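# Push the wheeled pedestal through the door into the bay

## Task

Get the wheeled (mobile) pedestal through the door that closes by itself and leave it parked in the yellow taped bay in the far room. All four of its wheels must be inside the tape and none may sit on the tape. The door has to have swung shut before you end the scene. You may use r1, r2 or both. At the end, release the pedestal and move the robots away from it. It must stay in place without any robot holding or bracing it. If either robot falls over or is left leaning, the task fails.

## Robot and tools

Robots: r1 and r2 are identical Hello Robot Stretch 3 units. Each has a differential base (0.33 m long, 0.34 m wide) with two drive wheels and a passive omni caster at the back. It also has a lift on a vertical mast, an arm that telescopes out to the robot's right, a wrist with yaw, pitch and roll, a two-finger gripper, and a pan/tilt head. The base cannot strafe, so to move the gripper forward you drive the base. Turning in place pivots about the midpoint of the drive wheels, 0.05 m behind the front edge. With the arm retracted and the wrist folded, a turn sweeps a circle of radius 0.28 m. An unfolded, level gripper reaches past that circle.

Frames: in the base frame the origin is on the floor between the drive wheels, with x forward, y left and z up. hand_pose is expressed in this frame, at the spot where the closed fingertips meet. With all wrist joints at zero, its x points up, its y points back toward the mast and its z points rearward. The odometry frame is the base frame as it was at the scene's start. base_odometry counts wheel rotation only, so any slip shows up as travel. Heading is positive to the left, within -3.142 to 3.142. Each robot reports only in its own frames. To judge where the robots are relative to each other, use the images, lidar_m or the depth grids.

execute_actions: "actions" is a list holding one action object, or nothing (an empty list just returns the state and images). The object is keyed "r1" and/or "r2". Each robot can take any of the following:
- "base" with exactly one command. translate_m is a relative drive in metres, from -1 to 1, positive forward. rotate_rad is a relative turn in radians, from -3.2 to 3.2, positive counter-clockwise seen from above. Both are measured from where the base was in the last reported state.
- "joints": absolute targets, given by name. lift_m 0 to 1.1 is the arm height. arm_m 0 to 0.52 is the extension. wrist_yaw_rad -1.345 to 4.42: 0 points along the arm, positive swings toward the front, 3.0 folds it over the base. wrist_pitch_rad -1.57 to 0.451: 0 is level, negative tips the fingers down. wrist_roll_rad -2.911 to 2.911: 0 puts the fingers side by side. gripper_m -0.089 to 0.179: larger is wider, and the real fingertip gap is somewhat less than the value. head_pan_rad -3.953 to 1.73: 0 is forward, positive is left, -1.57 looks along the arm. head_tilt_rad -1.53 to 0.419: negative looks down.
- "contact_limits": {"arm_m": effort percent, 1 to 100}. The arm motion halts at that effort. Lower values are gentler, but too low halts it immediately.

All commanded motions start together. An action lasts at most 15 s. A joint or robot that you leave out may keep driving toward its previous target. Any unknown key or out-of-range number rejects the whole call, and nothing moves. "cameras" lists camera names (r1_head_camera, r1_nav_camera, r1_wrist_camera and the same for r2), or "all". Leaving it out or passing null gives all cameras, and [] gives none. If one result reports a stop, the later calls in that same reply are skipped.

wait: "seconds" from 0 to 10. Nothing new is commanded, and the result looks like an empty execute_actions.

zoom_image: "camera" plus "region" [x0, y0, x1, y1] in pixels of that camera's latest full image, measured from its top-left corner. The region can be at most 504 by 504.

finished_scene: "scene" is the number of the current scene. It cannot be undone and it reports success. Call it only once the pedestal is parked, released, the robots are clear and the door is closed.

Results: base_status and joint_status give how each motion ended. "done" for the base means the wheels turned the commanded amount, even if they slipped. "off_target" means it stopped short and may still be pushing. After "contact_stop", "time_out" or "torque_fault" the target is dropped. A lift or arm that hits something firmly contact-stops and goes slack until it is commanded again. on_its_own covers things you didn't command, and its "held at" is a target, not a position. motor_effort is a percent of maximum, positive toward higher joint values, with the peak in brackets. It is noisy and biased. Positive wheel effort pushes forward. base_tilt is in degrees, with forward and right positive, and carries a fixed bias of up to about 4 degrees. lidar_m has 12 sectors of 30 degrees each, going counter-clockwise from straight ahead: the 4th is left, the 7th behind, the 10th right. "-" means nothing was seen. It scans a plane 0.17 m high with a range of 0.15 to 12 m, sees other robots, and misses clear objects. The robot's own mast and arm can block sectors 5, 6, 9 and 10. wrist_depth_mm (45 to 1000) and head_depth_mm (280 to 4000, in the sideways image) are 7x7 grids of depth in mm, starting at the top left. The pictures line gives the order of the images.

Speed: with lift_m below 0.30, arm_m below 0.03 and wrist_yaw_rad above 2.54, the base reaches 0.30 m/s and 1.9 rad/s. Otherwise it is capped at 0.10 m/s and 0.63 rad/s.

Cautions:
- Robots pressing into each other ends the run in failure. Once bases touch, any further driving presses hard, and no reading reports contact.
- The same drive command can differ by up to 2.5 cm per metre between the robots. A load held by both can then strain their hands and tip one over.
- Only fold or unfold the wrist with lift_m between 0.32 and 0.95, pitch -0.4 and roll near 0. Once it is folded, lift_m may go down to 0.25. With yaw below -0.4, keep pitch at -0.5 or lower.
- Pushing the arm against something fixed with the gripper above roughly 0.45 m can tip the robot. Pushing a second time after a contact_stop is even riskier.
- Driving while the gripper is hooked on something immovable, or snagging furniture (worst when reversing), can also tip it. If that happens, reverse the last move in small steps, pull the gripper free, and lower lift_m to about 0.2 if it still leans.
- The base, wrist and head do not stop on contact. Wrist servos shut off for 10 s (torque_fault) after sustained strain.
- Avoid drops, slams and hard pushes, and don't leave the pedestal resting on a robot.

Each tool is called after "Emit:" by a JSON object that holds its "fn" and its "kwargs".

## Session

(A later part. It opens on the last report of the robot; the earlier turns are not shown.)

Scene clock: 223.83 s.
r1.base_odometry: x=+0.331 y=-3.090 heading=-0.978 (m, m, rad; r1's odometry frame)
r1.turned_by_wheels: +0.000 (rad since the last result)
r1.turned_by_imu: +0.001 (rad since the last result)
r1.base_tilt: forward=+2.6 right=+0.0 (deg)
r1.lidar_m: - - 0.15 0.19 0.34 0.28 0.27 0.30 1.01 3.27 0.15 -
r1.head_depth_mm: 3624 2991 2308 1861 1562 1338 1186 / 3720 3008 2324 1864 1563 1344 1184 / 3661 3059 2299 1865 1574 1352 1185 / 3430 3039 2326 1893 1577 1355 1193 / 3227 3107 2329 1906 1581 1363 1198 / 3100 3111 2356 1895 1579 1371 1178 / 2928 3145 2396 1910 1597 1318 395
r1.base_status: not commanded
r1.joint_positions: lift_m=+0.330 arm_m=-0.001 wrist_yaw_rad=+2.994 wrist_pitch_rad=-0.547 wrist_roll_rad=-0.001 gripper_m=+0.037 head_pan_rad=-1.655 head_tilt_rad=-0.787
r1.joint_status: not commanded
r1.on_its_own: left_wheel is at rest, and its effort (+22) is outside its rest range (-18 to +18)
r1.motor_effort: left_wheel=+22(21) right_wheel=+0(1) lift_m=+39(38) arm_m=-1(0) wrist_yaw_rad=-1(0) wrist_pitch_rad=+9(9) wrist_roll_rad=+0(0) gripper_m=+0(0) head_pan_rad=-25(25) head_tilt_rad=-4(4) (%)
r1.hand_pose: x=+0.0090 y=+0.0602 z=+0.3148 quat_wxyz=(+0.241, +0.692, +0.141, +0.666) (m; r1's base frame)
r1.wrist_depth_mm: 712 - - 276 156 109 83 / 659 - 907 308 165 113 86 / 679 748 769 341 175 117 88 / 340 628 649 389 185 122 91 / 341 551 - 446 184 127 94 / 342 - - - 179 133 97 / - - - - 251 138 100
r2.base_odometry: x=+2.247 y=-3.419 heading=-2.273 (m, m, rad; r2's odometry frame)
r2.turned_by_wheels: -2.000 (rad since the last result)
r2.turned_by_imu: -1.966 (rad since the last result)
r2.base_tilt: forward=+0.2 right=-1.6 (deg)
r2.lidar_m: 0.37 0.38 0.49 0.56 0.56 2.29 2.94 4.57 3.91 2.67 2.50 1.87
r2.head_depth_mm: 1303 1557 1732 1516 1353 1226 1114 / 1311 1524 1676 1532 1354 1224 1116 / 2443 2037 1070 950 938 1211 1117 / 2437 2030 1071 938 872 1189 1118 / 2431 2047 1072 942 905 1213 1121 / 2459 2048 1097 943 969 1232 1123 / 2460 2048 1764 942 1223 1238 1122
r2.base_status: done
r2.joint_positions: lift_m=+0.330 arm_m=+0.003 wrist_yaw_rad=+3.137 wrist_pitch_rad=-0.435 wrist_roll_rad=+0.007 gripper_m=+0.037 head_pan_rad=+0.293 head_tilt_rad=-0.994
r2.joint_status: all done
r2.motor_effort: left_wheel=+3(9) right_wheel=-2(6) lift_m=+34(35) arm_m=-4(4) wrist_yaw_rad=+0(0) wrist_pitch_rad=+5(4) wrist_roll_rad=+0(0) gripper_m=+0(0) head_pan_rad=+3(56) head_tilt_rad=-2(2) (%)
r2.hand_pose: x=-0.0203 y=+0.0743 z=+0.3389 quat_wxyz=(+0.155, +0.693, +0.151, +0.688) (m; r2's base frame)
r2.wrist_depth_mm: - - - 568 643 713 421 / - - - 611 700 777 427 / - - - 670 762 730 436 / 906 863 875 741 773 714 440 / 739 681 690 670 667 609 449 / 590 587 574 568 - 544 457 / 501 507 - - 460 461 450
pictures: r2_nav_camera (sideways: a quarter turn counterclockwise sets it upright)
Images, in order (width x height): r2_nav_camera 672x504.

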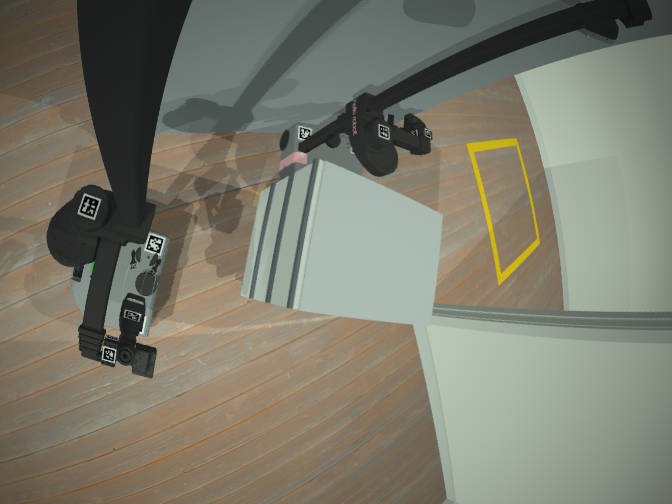

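Emit:
{"fn": "execute_actions", "kwargs": {"actions": [{"r2":{"base":{"translate_m":0.55}}}], "cameras": ["r2_nav_camera","r1_nav_camera"]}}

Scene clock: 230.93 s.
r1.base_odometry: x=+0.331 y=-3.090 heading=-0.978 (m, m, rad; r1's odometry frame)
r1.turned_by_wheels: +0.000 (rad since the last result)
r1.turned_by_imu: -0.003 (rad since the last result)
r1.base_tilt: forward=+2.6 right=+0.0 (deg)
r1.lidar_m: - - 0.15 0.19 5.45 0.32 0.30 0.31 0.40 3.27 0.15 -
r1.head_depth_mm: 3582 2925 2276 1841 1551 873 937 / 3758 2954 2285 1854 1563 1347 1166 / 3675 3036 2313 1864 1555 1347 1184 / 3428 3045 2323 1874 1579 1348 1191 / 3243 3052 2316 1872 1580 1365 1194 / 3122 3104 2326 1884 1580 1362 1152 / 2977 3107 2358 1882 1585 1309 395
r1.base_status: not commanded
r1.joint_positions: lift_m=+0.330 arm_m=-0.001 wrist_yaw_rad=+2.994 wrist_pitch_rad=-0.547 wrist_roll_rad=-0.001 gripper_m=+0.037 head_pan_rad=-1.654 head_tilt_rad=-0.792
r1.joint_status: not commanded
r1.on_its_own: left_wheel is at rest, and its effort (+24) is outside its rest range (-18 to +18)
r1.motor_effort: left_wheel=+24(24) right_wheel=+7(6) lift_m=+38(39) arm_m=-1(1) wrist_yaw_rad=-1(1) wrist_pitch_rad=+9(9) wrist_roll_rad=+0(0) gripper_m=+0(0) head_pan_rad=-27(27) head_tilt_rad=-3(4) (%)
r1.hand_pose: x=+0.0090 y=+0.0602 z=+0.3148 quat_wxyz=(+0.241, +0.692, +0.141, +0.666) (m; r1's base frame)
r1.wrist_depth_mm: - - - 276 156 109 84 / 945 - 935 305 166 113 86 / 755 753 750 340 175 118 89 / 628 637 658 389 186 123 91 / 543 546 - 446 184 129 94 / 481 - - - 179 134 98 / - - - - 254 139 101
r2.base_odometry: x=+1.892 y=-3.839 heading=-2.272 (m, m, rad; r2's odometry frame)
r2.turned_by_wheels: +0.001 (rad since the last result)
r2.turned_by_imu: +0.027 (rad since the last result)
r2.base_tilt: forward=+0.3 right=-1.5 (deg)
r2.lidar_m: 0.23 0.18 0.15 0.18 0.77 0.83 3.41 5.02 3.35 2.33 2.19 1.14
r2.head_depth_mm: 782 935 1160 1449 1361 1218 1112 / 751 890 1110 1416 1356 1226 1109 / 2307 992 1175 1437 1362 1224 1113 / 2432 2037 1761 935 835 763 704 / 2436 2046 1755 941 837 758 698 / 2464 2070 1759 944 839 756 706 / 2470 2050 1771 944 842 757 706
r2.base_status: translate_m off_target (by the wheels' count: +0.5498 of +0.5500)
r2.joint_positions: lift_m=+0.330 arm_m=+0.003 wrist_yaw_rad=+3.138 wrist_pitch_rad=-0.435 wrist_roll_rad=+0.007 gripper_m=+0.037 head_pan_rad=+0.295 head_tilt_rad=-0.994
r2.joint_status: not commanded
r2.on_its_own: left_wheel is at rest, and its effort (+30) is outside its rest range (-18 to +18)
r2.motor_effort: left_wheel=+30(67) right_wheel=+1(8) lift_m=+31(34) arm_m=-4(4) wrist_yaw_rad=+0(1) wrist_pitch_rad=+4(5) wrist_roll_rad=+0(0) gripper_m=+1(0) head_pan_rad=+2(4) head_tilt_rad=-2(3) (%)
r2.hand_pose: x=-0.0204 y=+0.0742 z=+0.3389 quat_wxyz=(+0.155, +0.693, +0.151, +0.688) (m; r2's base frame)
r2.wrist_depth_mm: 568 633 - 623 216 145 109 / 619 667 - 628 231 150 112 / 668 722 - 647 243 156 115 / 709 754 825 578 246 162 119 / 738 700 690 623 252 164 122 / 596 573 574 537 - 169 126 / 509 499 - - 267 174 123
pictures: r1_nav_camera (sideways: a quarter turn counterclockwise sets it upright), r2_nav_camera (sideways: a quarter turn counterclockwise sets it upright)
Images, in order (width x height): r1_nav_camera 672x504, r2_nav_camera 672x504.

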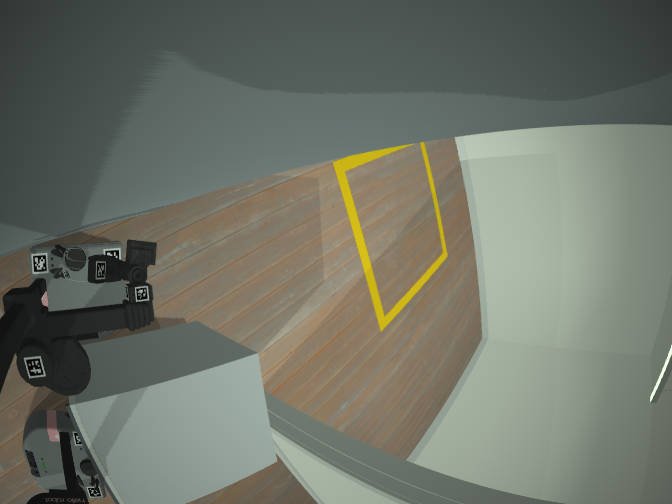

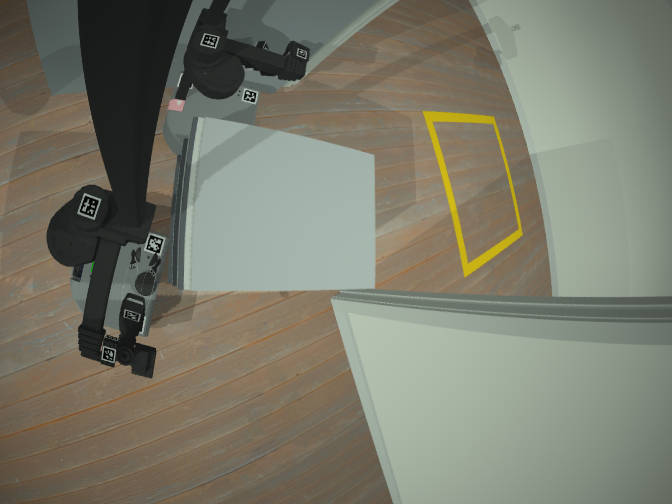

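Emit:
{"fn": "execute_actions", "kwargs": {"actions": [{"r2":{"base":{"translate_m":0.2}}}], "cameras": ["r2_nav_camera","r1_nav_camera"]}}

Scene clock: 235.07 s.
r1.base_odometry: x=+0.331 y=-3.090 heading=-0.978 (m, m, rad; r1's odometry frame)
r1.turned_by_wheels: +0.000 (rad since the last result)
r1.turned_by_imu: +0.001 (rad since the last result)
r1.base_tilt: forward=+2.6 right=+0.0 (deg)
r1.lidar_m: - - 0.15 0.19 5.46 3.52 0.35 0.35 0.42 3.26 0.15 -
r1.head_depth_mm: 3586 2966 2275 1856 949 867 951 / 3772 3027 2298 1865 1495 1106 1161 / 3622 2993 2294 1853 1554 1343 1184 / 3472 3062 2321 1877 1573 1361 1191 / 3232 3061 2346 1872 1577 1359 1190 / 3125 3100 2329 1891 1576 1363 1154 / 2927 3081 2360 1890 1590 1321 396
r1.base_status: not commanded
r1.joint_positions: lift_m=+0.330 arm_m=-0.001 wrist_yaw_rad=+2.994 wrist_pitch_rad=-0.547 wrist_roll_rad=-0.001 gripper_m=+0.037 head_pan_rad=-1.654 head_tilt_rad=-0.792
r1.joint_status: not commanded
r1.on_its_own: left_wheel is at rest, and its effort (+24) is outside its rest range (-18 to +18)
r1.motor_effort: left_wheel=+24(24) right_wheel=+7(8) lift_m=+38(38) arm_m=-1(1) wrist_yaw_rad=+0(1) wrist_pitch_rad=+9(9) wrist_roll_rad=+0(0) gripper_m=+0(0) head_pan_rad=-25(26) head_tilt_rad=-3(2) (%)
r1.hand_pose: x=+0.0090 y=+0.0602 z=+0.3148 quat_wxyz=(+0.241, +0.692, +0.141, +0.666) (m; r1's base frame)
r1.wrist_depth_mm: - - - 276 157 109 83 / 958 - 913 303 166 113 86 / 755 740 740 341 175 118 89 / 638 638 650 385 186 123 91 / 548 550 - 447 186 128 94 / 483 - - - 180 134 98 / - - - - 255 139 101
r2.base_odometry: x=+1.763 y=-3.992 heading=-2.271 (m, m, rad; r2's odometry frame)
r2.turned_by_wheels: +0.001 (rad since the last result)
r2.turned_by_imu: +0.003 (rad since the last result)
r2.base_tilt: forward=+0.2 right=-1.5 (deg)
r2.lidar_m: 0.61 0.66 0.15 0.18 0.74 0.91 3.58 5.20 3.17 2.21 2.08 0.89
r2.head_depth_mm: 599 716 888 1171 1357 1221 1112 / 574 683 851 1104 1338 1226 1114 / 583 678 819 1036 1322 1230 1118 / 2425 2044 1720 1483 1320 786 1074 / 2470 2042 1760 942 836 754 704 / 2466 2059 1766 944 840 754 704 / 2458 2046 1762 944 839 757 698
r2.base_status: translate_m off_target (by the wheels' count: +0.1998 of +0.2000)
r2.joint_positions: lift_m=+0.330 arm_m=+0.003 wrist_yaw_rad=+3.138 wrist_pitch_rad=-0.435 wrist_roll_rad=+0.007 gripper_m=+0.037 head_pan_rad=+0.295 head_tilt_rad=-0.994
r2.joint_status: not commanded
r2.on_its_own: left_wheel is at rest, and its effort (+30) is outside its rest range (-18 to +18)
r2.motor_effort: left_wheel=+30(57) right_wheel=+1(3) lift_m=+31(31) arm_m=-4(4) wrist_yaw_rad=+0(0) wrist_pitch_rad=+5(5) wrist_roll_rad=+0(0) gripper_m=+0(0) head_pan_rad=+2(3) head_tilt_rad=-2(2) (%)
r2.hand_pose: x=-0.0204 y=+0.0742 z=+0.3389 quat_wxyz=(+0.155, +0.693, +0.151, +0.688) (m; r2's base frame)
r2.wrist_depth_mm: 638 679 - 327 208 153 121 / 679 726 - 363 222 161 126 / 713 794 - 390 237 168 131 / 767 841 634 436 245 178 136 / 722 715 678 473 255 175 142 / 596 577 574 521 - 197 141 / 514 497 - - 282 198 155
pictures: r1_nav_camera (sideways: a quarter turn counterclockwise sets it upright), r2_nav_camera (sideways: a quarter turn counterclockwise sets it upright)
Images, in order (width x height): r1_nav_camera 672x504, r2_nav_camera 672x504.

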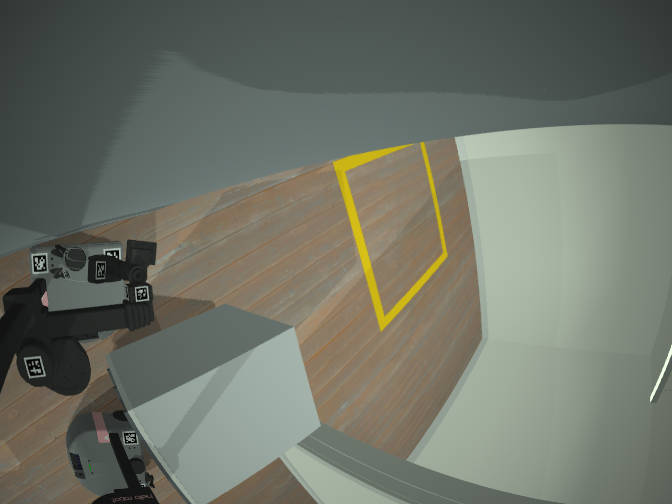

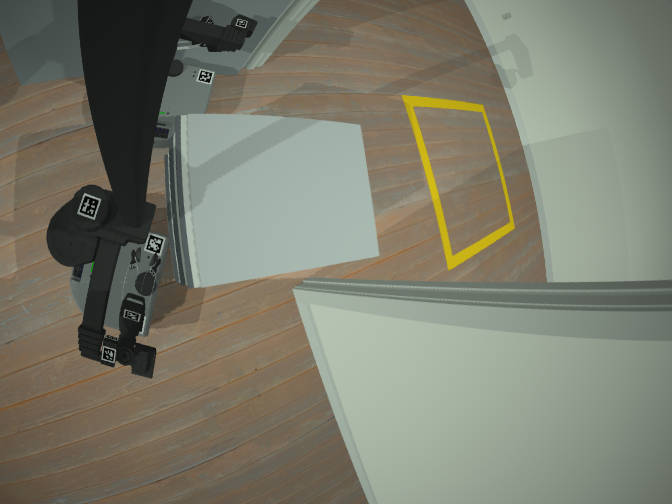

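Emit:
{"fn": "execute_actions", "kwargs": {"actions": [{"r2":{"base":{"translate_m":-0.42}}}], "cameras": []}}

Emit:
{"fn": "execute_actions", "kwargs": {"actions": [{"r2":{"base":{"rotate_rad":0.6},"joints":{"head_pan_rad":0,"head_tilt_rad":-0.8}}}], "cameras": ["r2_nav_camera","r2_head_camera"]}}

Scene clock: 240.80 s.
r1.base_odometry: x=+0.331 y=-3.090 heading=-0.978 (m, m, rad; r1's odometry frame)
r1.turned_by_wheels: +0.000 (rad since the last result)
r1.turned_by_imu: +0.001 (rad since the last result)
r1.base_tilt: forward=+2.5 right=+0.0 (deg)
r1.lidar_m: - - 0.15 0.19 5.44 0.65 0.35 0.35 0.42 3.27 0.15 -
r1.head_depth_mm: 3582 2941 2276 1841 951 868 951 / 3675 2972 2277 1858 1491 1102 1160 / 3627 3016 2292 1858 1565 1351 1181 / 3420 2995 2308 1880 1572 1352 1188 / 3278 3035 2325 1892 1580 1362 1196 / 3075 3093 2337 1896 1590 1365 1164 / 2928 3108 2341 1912 1591 1320 396
r1.base_status: not commanded
r1.joint_positions: lift_m=+0.330 arm_m=-0.001 wrist_yaw_rad=+2.994 wrist_pitch_rad=-0.547 wrist_roll_rad=-0.001 gripper_m=+0.037 head_pan_rad=-1.654 head_tilt_rad=-0.792
r1.joint_status: not commanded
r1.on_its_own: left_wheel is at rest, and its effort (+24) is outside its rest range (-18 to +18)
r1.motor_effort: left_wheel=+24(24) right_wheel=+6(7) lift_m=+39(38) arm_m=-1(1) wrist_yaw_rad=-1(1) wrist_pitch_rad=+9(9) wrist_roll_rad=+0(0) gripper_m=+0(0) head_pan_rad=-26(26) head_tilt_rad=-3(2) (%)
r1.hand_pose: x=+0.0090 y=+0.0602 z=+0.3148 quat_wxyz=(+0.241, +0.692, +0.141, +0.666) (m; r1's base frame)
r1.wrist_depth_mm: - - - 275 156 109 84 / 949 - 915 306 165 113 86 / 756 755 777 339 175 118 89 / 621 644 651 384 186 123 92 / 542 556 - 446 185 128 94 / 473 - - - 180 134 98 / - - - - 255 139 101
r2.base_odometry: x=+2.034 y=-3.670 heading=-2.271 (m, m, rad; r2's odometry frame)
r2.turned_by_wheels: +0.000 (rad since the last result)
r2.turned_by_imu: -0.001 (rad since the last result)
r2.base_tilt: forward=+0.2 right=-1.6 (deg)
r2.lidar_m: 0.50 0.50 0.53 0.64 0.68 2.49 3.25 4.86 3.52 2.44 2.31 1.42
r2.head_depth_mm: 988 1176 1458 1530 1356 1221 1112 / 978 1143 1393 1534 1355 1229 1113 / 2423 1986 1138 936 1196 1229 1117 / 2449 2030 1072 939 1116 1233 1119 / 2447 2031 1073 941 1086 1231 1122 / 2469 2048 1078 941 1060 1231 1120 / 2464 2053 1731 1489 1220 1180 1120
r2.base_status: done
r2.joint_positions: lift_m=+0.330 arm_m=+0.003 wrist_yaw_rad=+3.138 wrist_pitch_rad=-0.435 wrist_roll_rad=+0.007 gripper_m=+0.037 head_pan_rad=+0.295 head_tilt_rad=-0.994
r2.joint_status: not commanded
r2.motor_effort: left_wheel=+1(22) right_wheel=+1(3) lift_m=+31(31) arm_m=-4(4) wrist_yaw_rad=-1(0) wrist_pitch_rad=+5(5) wrist_roll_rad=+0(0) gripper_m=+0(0) head_pan_rad=+3(3) head_tilt_rad=-2(2) (%)
r2.hand_pose: x=-0.0204 y=+0.0742 z=+0.3389 quat_wxyz=(+0.155, +0.693, +0.151, +0.688) (m; r2's base frame)
r2.wrist_depth_mm: - 564 - 694 738 972 - / - 597 - 743 829 - 445 / - 645 - 793 694 707 462 / 904 725 738 829 632 634 467 / 738 710 680 671 654 631 500 / 597 583 581 551 - 539 511 / 519 503 - - 466 461 454
pictures: none
No camera images: the call's "cameras" was empty. Leave "cameras" out to get every camera's image.

Scene clock: 242.70 s.
r1.base_odometry: x=+0.331 y=-3.090 heading=-0.978 (m, m, rad; r1's odometry frame)
r1.turned_by_wheels: +0.000 (rad since the last result)
r1.turned_by_imu: +0.000 (rad since the last result)
r1.base_tilt: forward=+2.6 right=+0.0 (deg)
r1.lidar_m: - - 0.15 0.19 5.42 0.74 0.35 0.35 0.42 3.25 0.15 -
r1.head_depth_mm: 3586 2990 2276 1841 949 868 950 / 3714 3001 2275 1847 1495 1108 1159 / 3634 2970 2281 1869 1570 1349 1185 / 3431 3008 2304 1872 1566 1355 1189 / 3257 3062 2316 1875 1576 1355 1192 / 3078 3076 2353 1882 1590 1364 1154 / 2950 3140 2342 1908 1587 1312 395
r1.base_status: not commanded
r1.joint_positions: lift_m=+0.330 arm_m=-0.001 wrist_yaw_rad=+2.994 wrist_pitch_rad=-0.547 wrist_roll_rad=-0.001 gripper_m=+0.037 head_pan_rad=-1.654 head_tilt_rad=-0.792
r1.joint_status: not commanded
r1.on_its_own: left_wheel is at rest, and its effort (+24) is outside its rest range (-18 to +18)
r1.motor_effort: left_wheel=+24(23) right_wheel=+7(7) lift_m=+38(38) arm_m=-1(1) wrist_yaw_rad=-1(1) wrist_pitch_rad=+9(9) wrist_roll_rad=+0(0) gripper_m=+0(0) head_pan_rad=-26(26) head_tilt_rad=-3(2) (%)
r1.hand_pose: x=+0.0090 y=+0.0602 z=+0.3148 quat_wxyz=(+0.241, +0.692, +0.141, +0.666) (m; r1's base frame)
r1.wrist_depth_mm: - - - 276 156 109 84 / 905 - 915 306 165 113 86 / 746 755 765 340 175 118 89 / 642 630 640 385 186 123 91 / 545 551 - 443 186 128 94 / 476 - - - 180 134 98 / - - - - 254 140 101
r2.base_odometry: x=+2.034 y=-3.670 heading=-1.671 (m, m, rad; r2's odometry frame)
r2.turned_by_wheels: +0.600 (rad since the last result)
r2.turned_by_imu: +0.591 (rad since the last result)
r2.base_tilt: forward=+0.2 right=-1.5 (deg)
r2.lidar_m: 0.49 0.55 0.64 0.68 2.53 3.49 4.83 3.26 2.40 2.31 1.31 0.50
r2.head_depth_mm: 3368 2848 2205 1132 954 977 1160 / 3418 2836 2199 1110 936 942 1142 / 3391 2832 2197 1109 939 971 1162 / 3413 2854 2206 1112 936 1038 1165 / 3424 2832 2196 1813 982 1248 1167 / 3483 2850 2215 1804 1527 1185 1148 / 3454 2874 2209 1815 1287 1135 1112
r2.base_status: done
r2.joint_positions: lift_m=+0.330 arm_m=+0.003 wrist_yaw_rad=+3.138 wrist_pitch_rad=-0.435 wrist_roll_rad=+0.007 gripper_m=+0.037 head_pan_rad=+0.007 head_tilt_rad=-0.804
r2.joint_status: all done
r2.motor_effort: left_wheel=-3(6) right_wheel=+3(6) lift_m=+31(31) arm_m=-4(4) wrist_yaw_rad=+0(0) wrist_pitch_rad=+5(5) wrist_roll_rad=+0(0) gripper_m=+1(0) head_pan_rad=-6(34) head_tilt_rad=+1(13) (%)
r2.hand_pose: x=-0.0204 y=+0.0742 z=+0.3389 quat_wxyz=(+0.155, +0.693, +0.151, +0.688) (m; r2's base frame)
r2.wrist_depth_mm: - - - 668 630 598 572 / - - - 721 699 646 604 / - - - 784 745 689 580 / 902 885 851 814 777 754 519 / 722 697 695 666 669 634 506 / 591 580 578 564 - 544 514 / 507 499 - - 459 462 455
pictures: r2_head_camera (sideways: a quarter turn clockwise sets it upright), r2_nav_camera (sideways: a quarter turn counterclockwise sets it upright)
Images, in order (width x height): r2_head_camera 896x504, r2_nav_camera 672x504.

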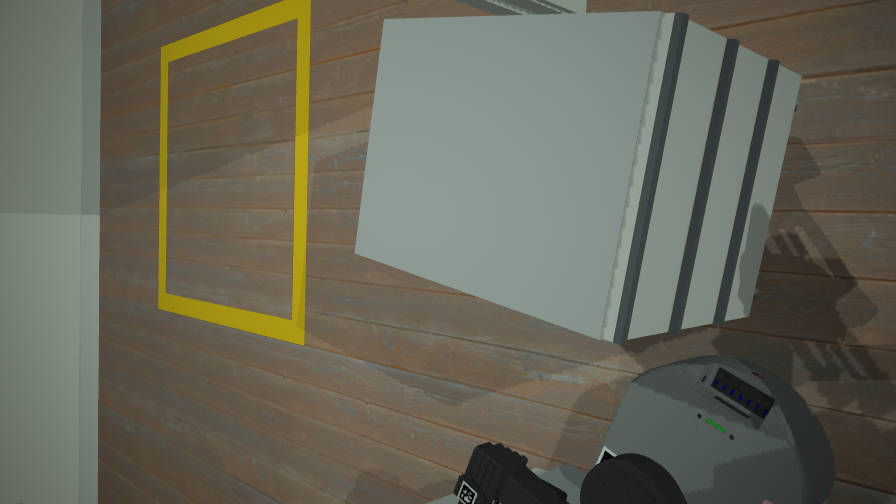

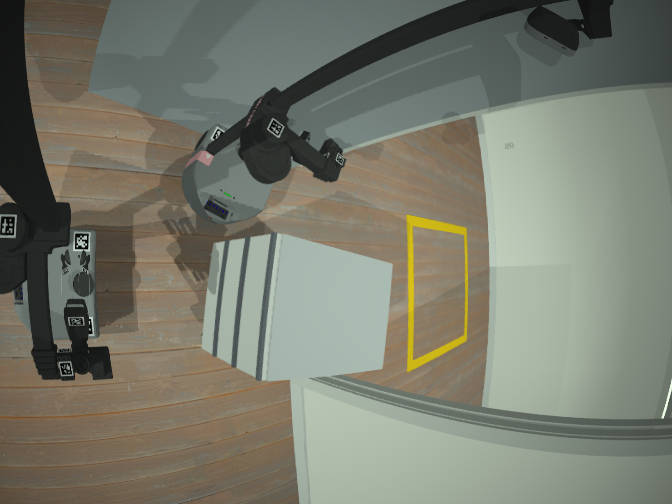

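Emit:
{"fn": "execute_actions", "kwargs": {"actions": [{"r2":{"base":{"rotate_rad":-0.45}}}], "cameras": []}}

Emit:
{"fn": "execute_actions", "kwargs": {"actions": [{"r2":{"base":{"translate_m":0.25}}}], "cameras": []}}

Emit:
{"fn": "execute_actions", "kwargs": {"actions": [{"r2":{"base":{"rotate_rad":0.42}}}], "cameras": ["r2_nav_camera","r2_head_camera"]}}

Scene clock: 244.97 s.
r1.base_odometry: x=+0.331 y=-3.090 heading=-0.978 (m, m, rad; r1's odometry frame)
r1.turned_by_wheels: +0.000 (rad since the last result)
r1.turned_by_imu: +0.001 (rad since the last result)
r1.base_tilt: forward=+2.6 right=+0.0 (deg)
r1.lidar_m: - - 0.15 0.19 5.44 0.67 0.35 0.35 0.42 3.27 0.15 -
r1.head_depth_mm: 3612 2974 2284 1852 953 871 949 / 3770 2976 2292 1851 1494 1108 1168 / 3608 3015 2295 1863 1561 1351 1190 / 3453 3036 2325 1866 1575 1363 1188 / 3275 3038 2337 1881 1576 1365 1194 / 3086 3056 2338 1897 1583 1360 1155 / 2950 3071 2346 1902 1590 1315 395
r1.base_status: not commanded
r1.joint_positions: lift_m=+0.330 arm_m=-0.001 wrist_yaw_rad=+2.994 wrist_pitch_rad=-0.547 wrist_roll_rad=-0.001 gripper_m=+0.037 head_pan_rad=-1.654 head_tilt_rad=-0.792
r1.joint_status: not commanded
r1.on_its_own: left_wheel is at rest, and its effort (+24) is outside its rest range (-18 to +18)
r1.motor_effort: left_wheel=+24(24) right_wheel=+6(7) lift_m=+38(38) arm_m=-1(1) wrist_yaw_rad=+0(0) wrist_pitch_rad=+9(9) wrist_roll_rad=+0(0) gripper_m=+0(0) head_pan_rad=-26(26) head_tilt_rad=-2(2) (%)
r1.hand_pose: x=+0.0090 y=+0.0602 z=+0.3148 quat_wxyz=(+0.241, +0.692, +0.141, +0.666) (m; r1's base frame)
r1.wrist_depth_mm: - - - 275 157 109 84 / 943 - 916 305 165 113 86 / 749 737 760 340 175 118 89 / 628 641 643 387 186 123 92 / 548 548 - 446 186 128 94 / 477 - - - 180 134 98 / - - - - 256 139 101
r2.base_odometry: x=+2.034 y=-3.670 heading=-2.121 (m, m, rad; r2's odometry frame)
r2.turned_by_wheels: -0.450 (rad since the last result)
r2.turned_by_imu: -0.442 (rad since the last result)
r2.base_tilt: forward=+0.2 right=-1.5 (deg)
r2.lidar_m: 0.50 0.49 0.64 0.68 0.68 2.60 3.78 4.85 3.05 2.36 2.32 1.22
r2.head_depth_mm: 995 1154 1360 1667 1523 1319 1162 / 951 1093 1282 1554 1526 1317 1164 / 910 1029 1210 1450 1521 1302 1166 / 3554 2626 2088 1339 938 1036 1165 / 3575 2847 2225 1114 937 968 1163 / 3473 2880 2223 1111 940 933 1145 / 3361 2853 2229 1112 941 886 1150
r2.base_status: done
r2.joint_positions: lift_m=+0.330 arm_m=+0.003 wrist_yaw_rad=+3.138 wrist_pitch_rad=-0.435 wrist_roll_rad=+0.007 gripper_m=+0.037 head_pan_rad=+0.007 head_tilt_rad=-0.803
r2.joint_status: not commanded
r2.motor_effort: left_wheel=+3(6) right_wheel=-2(4) lift_m=+31(31) arm_m=-4(4) wrist_yaw_rad=+0(0) wrist_pitch_rad=+5(5) wrist_roll_rad=+0(0) gripper_m=+0(0) head_pan_rad=-5(5) head_tilt_rad=+1(1) (%)
r2.hand_pose: x=-0.0204 y=+0.0742 z=+0.3389 quat_wxyz=(+0.155, +0.693, +0.151, +0.688) (m; r2's base frame)
r2.wrist_depth_mm: - 592 - 655 682 737 - / - - - 702 738 819 - / - - - 773 746 670 930 / 924 893 765 811 733 590 593 / 723 715 702 667 657 601 589 / 593 587 583 554 - 539 518 / 509 497 - - 458 462 464
pictures: none
No camera images: the call's "cameras" was empty. Leave "cameras" out to get every camera's image.

Scene clock: 248.63 s.
r1.base_odometry: x=+0.331 y=-3.090 heading=-0.978 (m, m, rad; r1's odometry frame)
r1.turned_by_wheels: +0.000 (rad since the last result)
r1.turned_by_imu: +0.001 (rad since the last result)
r1.base_tilt: forward=+2.6 right=+0.0 (deg)
r1.lidar_m: - - 0.15 0.19 5.44 0.57 0.35 0.35 0.42 3.27 0.15 -
r1.head_depth_mm: 3643 2977 2267 1837 951 872 952 / 3780 2999 2277 1853 1494 1103 1161 / 3607 3038 2312 1855 1567 1354 1191 / 3414 3030 2317 1871 1576 1355 1187 / 3252 3065 2352 1879 1585 1362 1194 / 3088 3090 2348 1907 1578 1363 1156 / 2949 3066 2373 1894 1594 1321 396
r1.base_status: not commanded
r1.joint_positions: lift_m=+0.330 arm_m=-0.001 wrist_yaw_rad=+2.994 wrist_pitch_rad=-0.547 wrist_roll_rad=-0.001 gripper_m=+0.037 head_pan_rad=-1.654 head_tilt_rad=-0.792
r1.joint_status: not commanded
r1.on_its_own: left_wheel is at rest, and its effort (+24) is outside its rest range (-18 to +18)
r1.motor_effort: left_wheel=+24(23) right_wheel=+7(7) lift_m=+38(38) arm_m=-1(1) wrist_yaw_rad=+1(1) wrist_pitch_rad=+9(9) wrist_roll_rad=+0(0) gripper_m=+0(0) head_pan_rad=-26(26) head_tilt_rad=-2(3) (%)
r1.hand_pose: x=+0.0090 y=+0.0602 z=+0.3148 quat_wxyz=(+0.241, +0.692, +0.141, +0.666) (m; r1's base frame)
r1.wrist_depth_mm: - - - 275 157 109 83 / 935 - 925 305 165 113 86 / 763 756 747 342 174 118 89 / 626 635 642 382 186 123 91 / 550 546 - 447 185 128 95 / 483 - - - 179 134 98 / - - - - 254 139 101
r2.base_odometry: x=+1.903 y=-3.883 heading=-2.121 (m, m, rad; r2's odometry frame)
r2.turned_by_wheels: +0.000 (rad since the last result)
r2.turned_by_imu: +0.002 (rad since the last result)
r2.base_tilt: forward=+0.2 right=-1.5 (deg)
r2.lidar_m: 0.26 0.26 0.29 0.61 0.74 0.86 3.99 5.07 2.90 2.25 2.09 0.93
r2.head_depth_mm: 743 858 1017 1247 1479 1315 1163 / 711 815 958 1157 1430 1324 1162 / 674 770 892 1064 1345 1320 1145 / 763 871 2081 1714 1290 811 744 / 3402 2854 2216 1798 940 814 729 / 3263 2870 2221 1813 942 816 718 / 3187 2890 2212 1806 940 816 718
r2.base_status: done
r2.joint_positions: lift_m=+0.330 arm_m=+0.003 wrist_yaw_rad=+3.138 wrist_pitch_rad=-0.435 wrist_roll_rad=+0.007 gripper_m=+0.037 head_pan_rad=+0.007 head_tilt_rad=-0.803
r2.joint_status: not commanded
r2.motor_effort: left_wheel=+3(7) right_wheel=-3(2) lift_m=+31(31) arm_m=-4(4) wrist_yaw_rad=+0(0) wrist_pitch_rad=+5(4) wrist_roll_rad=+0(0) gripper_m=+0(0) head_pan_rad=-6(5) head_tilt_rad=+1(1) (%)
r2.hand_pose: x=-0.0204 y=+0.0742 z=+0.3389 quat_wxyz=(+0.155, +0.693, +0.151, +0.688) (m; r2's base frame)
r2.wrist_depth_mm: 601 636 - 720 762 333 257 / 644 673 - 771 837 351 262 / 711 737 - 689 691 365 267 / 858 792 843 613 594 381 279 / 737 709 697 645 593 394 288 / 598 585 574 554 - 415 296 / 512 506 - - 466 415 312
pictures: none
No camera images: the call's "cameras" was empty. Leave "cameras" out to get every camera's image.

Scene clock: 250.23 s.
r1.base_odometry: x=+0.331 y=-3.090 heading=-0.978 (m, m, rad; r1's odometry frame)
r1.turned_by_wheels: +0.000 (rad since the last result)
r1.turned_by_imu: +0.000 (rad since the last result)
r1.base_tilt: forward=+2.6 right=+0.0 (deg)
r1.lidar_m: - - 0.15 0.19 5.47 0.61 0.35 0.35 0.42 3.27 0.15 -
r1.head_depth_mm: 3602 2979 2264 1838 953 871 948 / 3744 2991 2296 1854 1493 1101 1159 / 3597 2979 2308 1871 1565 1345 1187 / 3425 3007 2305 1877 1583 1356 1188 / 3253 3058 2346 1880 1583 1360 1195 / 3121 3090 2340 1889 1578 1365 1161 / 2971 3086 2361 1906 1593 1312 395
r1.base_status: not commanded
r1.joint_positions: lift_m=+0.330 arm_m=-0.001 wrist_yaw_rad=+2.994 wrist_pitch_rad=-0.547 wrist_roll_rad=-0.001 gripper_m=+0.037 head_pan_rad=-1.654 head_tilt_rad=-0.792
r1.joint_status: not commanded
r1.on_its_own: left_wheel is at rest, and its effort (+24) is outside its rest range (-18 to +18)
r1.motor_effort: left_wheel=+24(24) right_wheel=+6(6) lift_m=+38(38) arm_m=-1(1) wrist_yaw_rad=+0(1) wrist_pitch_rad=+9(9) wrist_roll_rad=+0(0) gripper_m=+0(0) head_pan_rad=-26(26) head_tilt_rad=-2(3) (%)
r1.hand_pose: x=+0.0090 y=+0.0602 z=+0.3148 quat_wxyz=(+0.241, +0.692, +0.141, +0.666) (m; r1's base frame)
r1.wrist_depth_mm: - - - 277 157 109 83 / 933 - 905 306 165 113 86 / 758 753 756 340 175 118 89 / 633 633 651 390 187 123 91 / 549 544 - 444 186 128 95 / 479 - - - 179 134 98 / - - - - 252 139 101
r2.base_odometry: x=+1.903 y=-3.883 heading=-1.701 (m, m, rad; r2's odometry frame)
r2.turned_by_wheels: +0.420 (rad since the last result)
r2.turned_by_imu: +0.414 (rad since the last result)
r2.base_tilt: forward=+0.2 right=-1.5 (deg)
r2.lidar_m: 0.26 0.28 0.61 0.74 0.82 3.54 5.08 3.19 2.31 2.21 1.02 0.26
r2.head_depth_mm: 3256 2851 2201 1793 1190 1292 1167 / 3234 2842 2205 1798 937 827 727 / 3257 2819 2203 1805 937 811 727 / 3285 2833 2219 1804 941 813 741 / 3271 2853 2206 1109 939 813 753 / 3261 2832 2203 1807 1468 815 756 / 3281 2862 2216 1811 1531 1331 1023
r2.base_status: done
r2.joint_positions: lift_m=+0.330 arm_m=+0.003 wrist_yaw_rad=+3.138 wrist_pitch_rad=-0.435 wrist_roll_rad=+0.007 gripper_m=+0.037 head_pan_rad=+0.007 head_tilt_rad=-0.803
r2.joint_status: not commanded
r2.motor_effort: left_wheel=-3(6) right_wheel=+4(5) lift_m=+31(31) arm_m=-4(4) wrist_yaw_rad=-1(0) wrist_pitch_rad=+5(5) wrist_roll_rad=+0(0) gripper_m=-1(0) head_pan_rad=-5(5) head_tilt_rad=+1(1) (%)
r2.hand_pose: x=-0.0204 y=+0.0742 z=+0.3389 quat_wxyz=(+0.155, +0.693, +0.151, +0.688) (m; r2's base frame)
r2.wrist_depth_mm: - - - 717 689 642 625 / - - - 782 731 706 685 / - - - 837 793 663 704 / 915 883 870 814 645 543 491 / 721 711 697 672 620 526 384 / 585 591 575 551 - 541 380 / 519 505 - - 456 459 381
pictures: r2_head_camera (sideways: a quarter turn clockwise sets it upright), r2_nav_camera (sideways: a quarter turn counterclockwise sets it upright)
Images, in order (width x height): r2_head_camera 896x504, r2_nav_camera 672x504.

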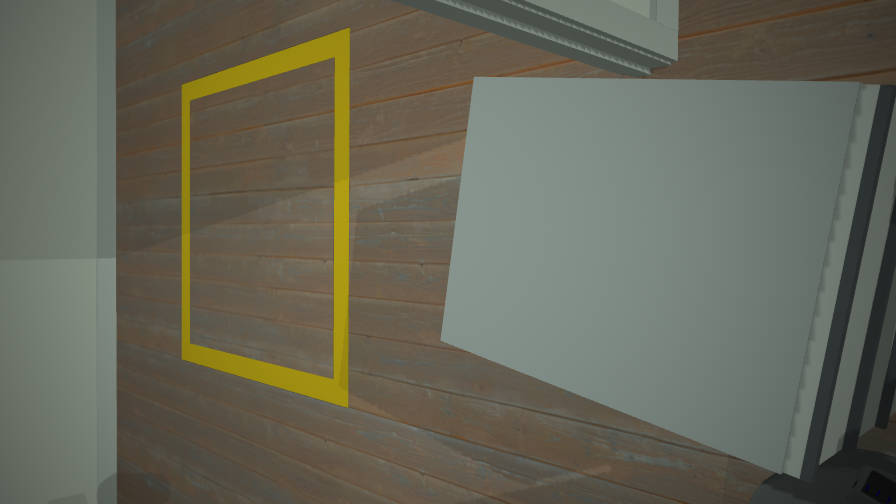

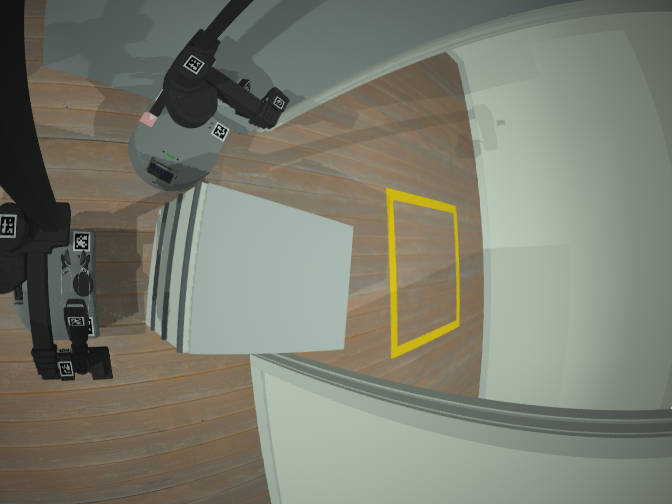

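Emit:
{"fn": "execute_actions", "kwargs": {"actions": [{"r2":{"base":{"translate_m":0.5}}}], "cameras": ["r2_nav_camera","r2_head_camera"]}}

Scene clock: 256.70 s.
r1.base_odometry: x=+0.331 y=-3.090 heading=-0.978 (m, m, rad; r1's odometry frame)
r1.turned_by_wheels: +0.000 (rad since the last result)
r1.turned_by_imu: +0.002 (rad since the last result)
r1.base_tilt: forward=+2.6 right=+0.1 (deg)
r1.lidar_m: - - 0.15 0.19 5.46 3.55 2.84 0.46 0.43 0.70 0.15 -
r1.head_depth_mm: 3637 2964 2276 1128 953 853 985 / 3750 2975 2274 1135 980 1059 1161 / 3636 3027 2311 1171 1205 1321 1186 / 3432 3053 2319 1874 1573 1353 1189 / 3256 3072 2328 1876 1584 1358 1196 / 3139 3145 2355 1899 1589 1366 1156 / 2946 3068 2374 1901 1596 1313 396
r1.base_status: not commanded
r1.joint_positions: lift_m=+0.330 arm_m=-0.001 wrist_yaw_rad=+2.994 wrist_pitch_rad=-0.547 wrist_roll_rad=-0.001 gripper_m=+0.037 head_pan_rad=-1.654 head_tilt_rad=-0.792
r1.joint_status: not commanded
r1.on_its_own: left_wheel is at rest, and its effort (+24) is outside its rest range (-18 to +18)
r1.motor_effort: left_wheel=+24(23) right_wheel=+6(6) lift_m=+38(38) arm_m=-1(1) wrist_yaw_rad=-1(1) wrist_pitch_rad=+9(9) wrist_roll_rad=+0(0) gripper_m=+0(0) head_pan_rad=-25(27) head_tilt_rad=-3(2) (%)
r1.hand_pose: x=+0.0090 y=+0.0602 z=+0.3148 quat_wxyz=(+0.241, +0.692, +0.141, +0.666) (m; r1's base frame)
r1.wrist_depth_mm: - - - 276 156 109 83 / 928 - 938 306 165 113 86 / 737 736 742 340 176 118 89 / 646 634 641 389 186 123 91 / 536 552 - 451 186 128 94 / 477 - - - 180 134 98 / - - - - 256 139 101
r2.base_odometry: x=+1.839 y=-4.379 heading=-1.700 (m, m, rad; r2's odometry frame)
r2.turned_by_wheels: +0.001 (rad since the last result)
r2.turned_by_imu: -0.121 (rad since the last result)
r2.base_tilt: forward=+0.2 right=-1.5 (deg)
r2.lidar_m: - - 0.15 0.19 0.62 1.04 5.53 3.66 2.36 2.03 0.15 -
r2.head_depth_mm: 2962 2860 2207 1807 1521 1316 865 / 2905 2858 2208 1810 1530 1271 740 / 2856 2850 2225 1818 938 813 717 / 2858 2856 2221 1807 944 815 718 / 2824 2850 2215 1814 941 816 718 / 2805 2861 2213 1819 942 816 719 / 2775 2870 2217 1816 1531 849 719
r2.base_status: translate_m off_target (by the wheels' count: +0.4998 of +0.5000)
r2.joint_positions: lift_m=+0.330 arm_m=+0.003 wrist_yaw_rad=+3.139 wrist_pitch_rad=-0.435 wrist_roll_rad=+0.007 gripper_m=+0.037 head_pan_rad=+0.007 head_tilt_rad=-0.800
r2.joint_status: not commanded
r2.on_its_own: left_wheel is at rest, and its effort (+31) is outside its rest range (-18 to +18)
r2.motor_effort: left_wheel=+31(48) right_wheel=-1(31) lift_m=+29(31) arm_m=-3(4) wrist_yaw_rad=+0(6) wrist_pitch_rad=+4(5) wrist_roll_rad=+0(0) gripper_m=+0(0) head_pan_rad=-5(6) head_tilt_rad=+0(1) (%)
r2.hand_pose: x=-0.0207 y=+0.0743 z=+0.3390 quat_wxyz=(+0.154, +0.693, +0.151, +0.688) (m; r2's base frame)
r2.wrist_depth_mm: 686 662 - 662 238 130 90 / 740 728 - 715 249 133 91 / 816 782 - 761 256 136 92 / 863 822 570 705 235 139 94 / 727 679 538 642 245 142 95 / 604 583 552 554 - 136 97 / 514 501 - - 262 124 99
pictures: r2_head_camera (sideways: a quarter turn clockwise sets it upright), r2_nav_camera (sideways: a quarter turn counterclockwise sets it upright)
Images, in order (width x height): r2_head_camera 896x504, r2_nav_camera 672x504.

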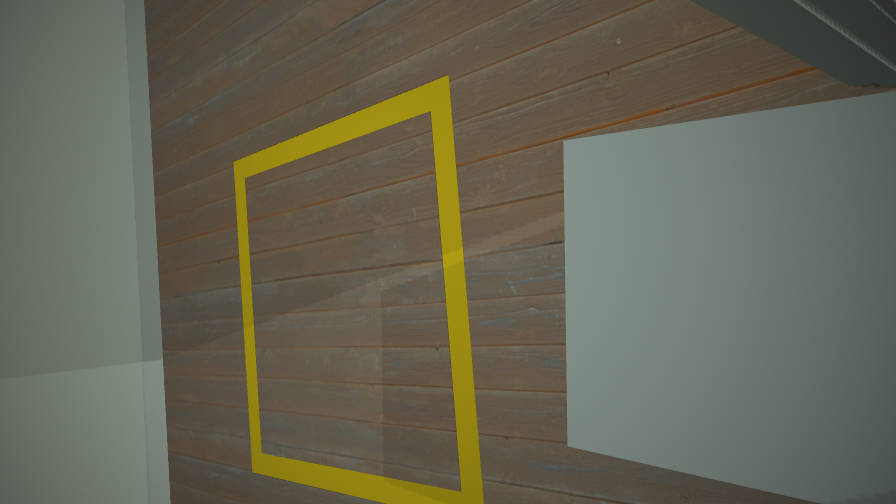

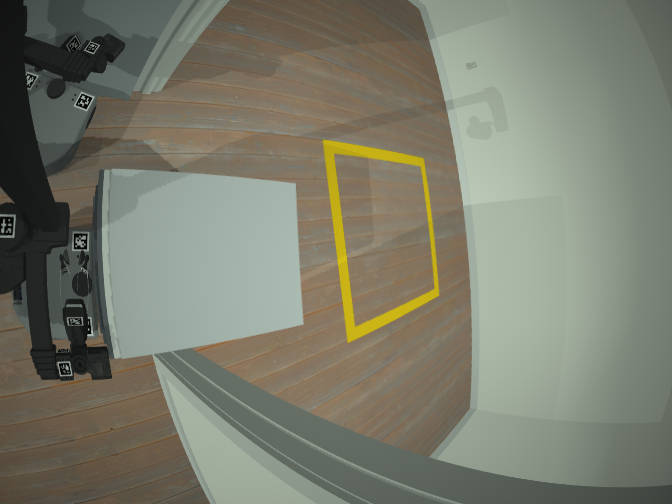

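Emit:
{"fn": "execute_actions", "kwargs": {"actions": [{"r2":{"base":{"rotate_rad":0.18}}}], "cameras": []}}

Emit:
{"fn": "execute_actions", "kwargs": {"actions": [{"r2":{"base":{"translate_m":0.25},"joints":{"head_pan_rad":0.6,"head_tilt_rad":-1.1}}}], "cameras": ["r2_nav_camera","r1_nav_camera"]}}

Scene clock: 258.17 s.
r1.base_odometry: x=+0.331 y=-3.090 heading=-0.978 (m, m, rad; r1's odometry frame)
r1.turned_by_wheels: +0.000 (rad since the last result)
r1.turned_by_imu: +0.000 (rad since the last result)
r1.base_tilt: forward=+2.6 right=+0.0 (deg)
r1.lidar_m: - - 0.15 0.19 5.41 3.51 2.83 0.48 0.44 0.68 0.15 -
r1.head_depth_mm: 3550 2979 2266 1133 953 857 1001 / 3689 2977 2283 1140 976 1047 1156 / 3624 2999 2309 1148 1156 1301 1186 / 3369 3012 2317 1873 1578 1356 1197 / 3294 3017 2332 1886 1579 1367 1193 / 3143 3085 2346 1884 1589 1360 1158 / 2966 3076 2329 1913 1597 1310 396
r1.base_status: not commanded
r1.joint_positions: lift_m=+0.330 arm_m=-0.001 wrist_yaw_rad=+2.994 wrist_pitch_rad=-0.547 wrist_roll_rad=-0.001 gripper_m=+0.037 head_pan_rad=-1.654 head_tilt_rad=-0.792
r1.joint_status: not commanded
r1.on_its_own: left_wheel is at rest, and its effort (+24) is outside its rest range (-18 to +18)
r1.motor_effort: left_wheel=+24(24) right_wheel=+7(6) lift_m=+38(38) arm_m=-1(1) wrist_yaw_rad=+1(1) wrist_pitch_rad=+9(9) wrist_roll_rad=+0(0) gripper_m=+0(0) head_pan_rad=-26(26) head_tilt_rad=-3(3) (%)
r1.hand_pose: x=+0.0090 y=+0.0602 z=+0.3148 quat_wxyz=(+0.241, +0.692, +0.141, +0.666) (m; r1's base frame)
r1.wrist_depth_mm: - - - 278 156 109 83 / 926 - 898 305 165 113 86 / 766 739 742 343 174 118 89 / 632 639 644 386 187 123 91 / 539 546 - 447 186 128 94 / 479 - - - 179 135 98 / - - - - 256 140 101
r2.base_odometry: x=+1.839 y=-4.379 heading=-1.521 (m, m, rad; r2's odometry frame)
r2.turned_by_wheels: +0.179 (rad since the last result)
r2.turned_by_imu: +0.168 (rad since the last result)
r2.base_tilt: forward=+0.2 right=-1.5 (deg)
r2.lidar_m: - - 0.15 0.62 0.67 3.78 5.51 3.00 2.23 0.84 0.15 -
r2.head_depth_mm: 2808 2848 2208 1802 1522 1323 1146 / 2807 2853 2220 1812 938 812 717 / 2821 2861 2221 1807 939 813 718 / 2857 2867 2221 1815 942 815 717 / 2855 2905 2241 1826 940 816 717 / 2872 2867 2227 1814 1495 815 719 / 2894 2895 2227 1823 1533 1328 757
r2.base_status: rotate_rad off_target (by the wheels' count: +0.1792 of +0.1800)
r2.joint_positions: lift_m=+0.330 arm_m=+0.003 wrist_yaw_rad=+3.120 wrist_pitch_rad=-0.435 wrist_roll_rad=+0.007 gripper_m=+0.037 head_pan_rad=+0.007 head_tilt_rad=-0.800
r2.joint_status: not commanded
r2.on_its_own: right_wheel is at rest, and its effort (+21) is outside its rest range (-18 to +18); wrist_yaw_rad is at rest, and its effort (+13) is outside its rest range (-12 to +12)
r2.motor_effort: left_wheel=-2(22) right_wheel=+21(29) lift_m=+29(28) arm_m=-3(4) wrist_yaw_rad=+13(13) wrist_pitch_rad=+5(4) wrist_roll_rad=+0(0) gripper_m=+0(1) head_pan_rad=-5(6) head_tilt_rad=+0(0) (%)
r2.hand_pose: x=-0.0164 y=+0.0742 z=+0.3390 quat_wxyz=(+0.161, +0.694, +0.145, +0.687) (m; r2's base frame)
r2.wrist_depth_mm: 789 752 - 621 652 185 119 / - 826 - 724 694 187 119 / - 914 - 735 759 189 120 / 956 901 590 583 779 190 121 / 719 707 651 604 383 172 121 / 601 587 569 551 - 193 122 / 514 502 - - 400 179 116
pictures: none
No camera images: the call's "cameras" was empty. Leave "cameras" out to get every camera's image.

Scene clock: 261.87 s.
r1.base_odometry: x=+0.331 y=-3.090 heading=-0.978 (m, m, rad; r1's odometry frame)
r1.turned_by_wheels: +0.000 (rad since the last result)
r1.turned_by_imu: +0.001 (rad since the last result)
r1.base_tilt: forward=+2.6 right=+0.0 (deg)
r1.lidar_m: - - 0.15 0.19 5.45 3.53 2.83 1.00 0.56 0.66 0.15 -
r1.head_depth_mm: 3591 2979 2249 1130 997 1154 1139 / 3750 2998 2282 1131 973 1123 1184 / 3590 2950 2301 1140 1114 1298 1185 / 3380 3046 2308 1243 1473 1351 1190 / 3272 3050 2332 1887 1580 1358 1191 / 3103 3052 2337 1894 1597 1360 1163 / 2981 3101 2360 1906 1600 1314 395
r1.base_status: not commanded
r1.joint_positions: lift_m=+0.330 arm_m=-0.001 wrist_yaw_rad=+2.994 wrist_pitch_rad=-0.547 wrist_roll_rad=-0.001 gripper_m=+0.037 head_pan_rad=-1.654 head_tilt_rad=-0.792
r1.joint_status: not commanded
r1.on_its_own: left_wheel is at rest, and its effort (+24) is outside its rest range (-18 to +18)
r1.motor_effort: left_wheel=+24(24) right_wheel=+7(6) lift_m=+38(38) arm_m=-1(1) wrist_yaw_rad=+0(1) wrist_pitch_rad=+9(9) wrist_roll_rad=+0(0) gripper_m=+0(0) head_pan_rad=-26(26) head_tilt_rad=-2(2) (%)
r1.hand_pose: x=+0.0090 y=+0.0602 z=+0.3148 quat_wxyz=(+0.241, +0.692, +0.141, +0.666) (m; r1's base frame)
r1.wrist_depth_mm: - - - 276 156 109 83 / 937 - 929 305 165 113 86 / 750 741 753 342 175 118 89 / 634 634 640 386 185 123 91 / 532 548 - 444 186 128 95 / 477 - - - 180 134 98 / - - - - 254 140 101
r2.base_odometry: x=+1.851 y=-4.629 heading=-1.520 (m, m, rad; r2's odometry frame)
r2.turned_by_wheels: +0.001 (rad since the last result)
r2.turned_by_imu: -0.069 (rad since the last result)
r2.base_tilt: forward=+0.2 right=-1.5 (deg)
r2.lidar_m: - - 0.15 0.19 0.72 1.11 5.76 3.20 2.26 0.28 0.15 -
r2.head_depth_mm: 2032 1785 1608 876 795 730 688 / 2054 1789 1588 880 798 732 677 / 2052 1799 1605 879 798 733 688 / 2064 1815 1618 1421 804 736 703 / 2074 1801 1607 1445 803 746 - / 2076 1816 1611 1453 1319 1179 - / 2085 1833 1620 1459 1325 1211 1145
r2.base_status: translate_m off_target (by the wheels' count: +0.2498 of +0.2500)
r2.joint_positions: lift_m=+0.330 arm_m=+0.003 wrist_yaw_rad=+3.140 wrist_pitch_rad=-0.435 wrist_roll_rad=+0.007 gripper_m=+0.037 head_pan_rad=+0.593 head_tilt_rad=-1.087
r2.joint_status: all done
r2.on_its_own: left_wheel is at rest, and its effort (+31) is outside its rest range (-18 to +18)
r2.motor_effort: left_wheel=+31(43) right_wheel=-1(30) lift_m=+28(29) arm_m=-4(4) wrist_yaw_rad=-2(13) wrist_pitch_rad=+5(5) wrist_roll_rad=+0(0) gripper_m=+0(0) head_pan_rad=+3(45) head_tilt_rad=-4(21) (%)
r2.hand_pose: x=-0.0209 y=+0.0742 z=+0.3390 quat_wxyz=(+0.154, +0.693, +0.152, +0.688) (m; r2's base frame)
r2.wrist_depth_mm: 699 672 - 673 239 130 90 / 777 736 - 717 248 133 91 / 851 739 - 781 257 137 92 / 834 594 613 813 234 139 94 / 689 552 628 671 247 142 95 / 597 575 585 551 - 136 96 / 514 514 - - 264 124 98
pictures: r1_nav_camera (sideways: a quarter turn counterclockwise sets it upright), r2_nav_camera (sideways: a quarter turn counterclockwise sets it upright)
Images, in order (width x height): r1_nav_camera 672x504, r2_nav_camera 672x504.

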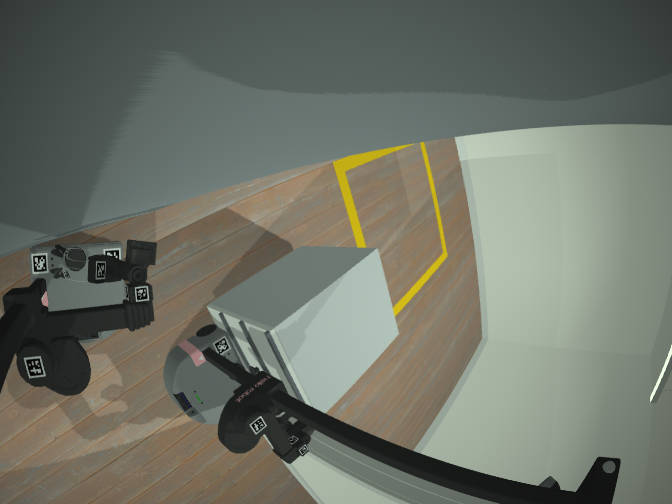

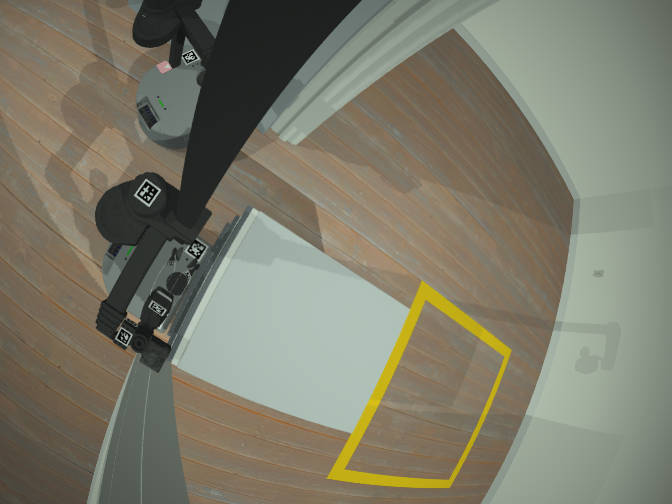

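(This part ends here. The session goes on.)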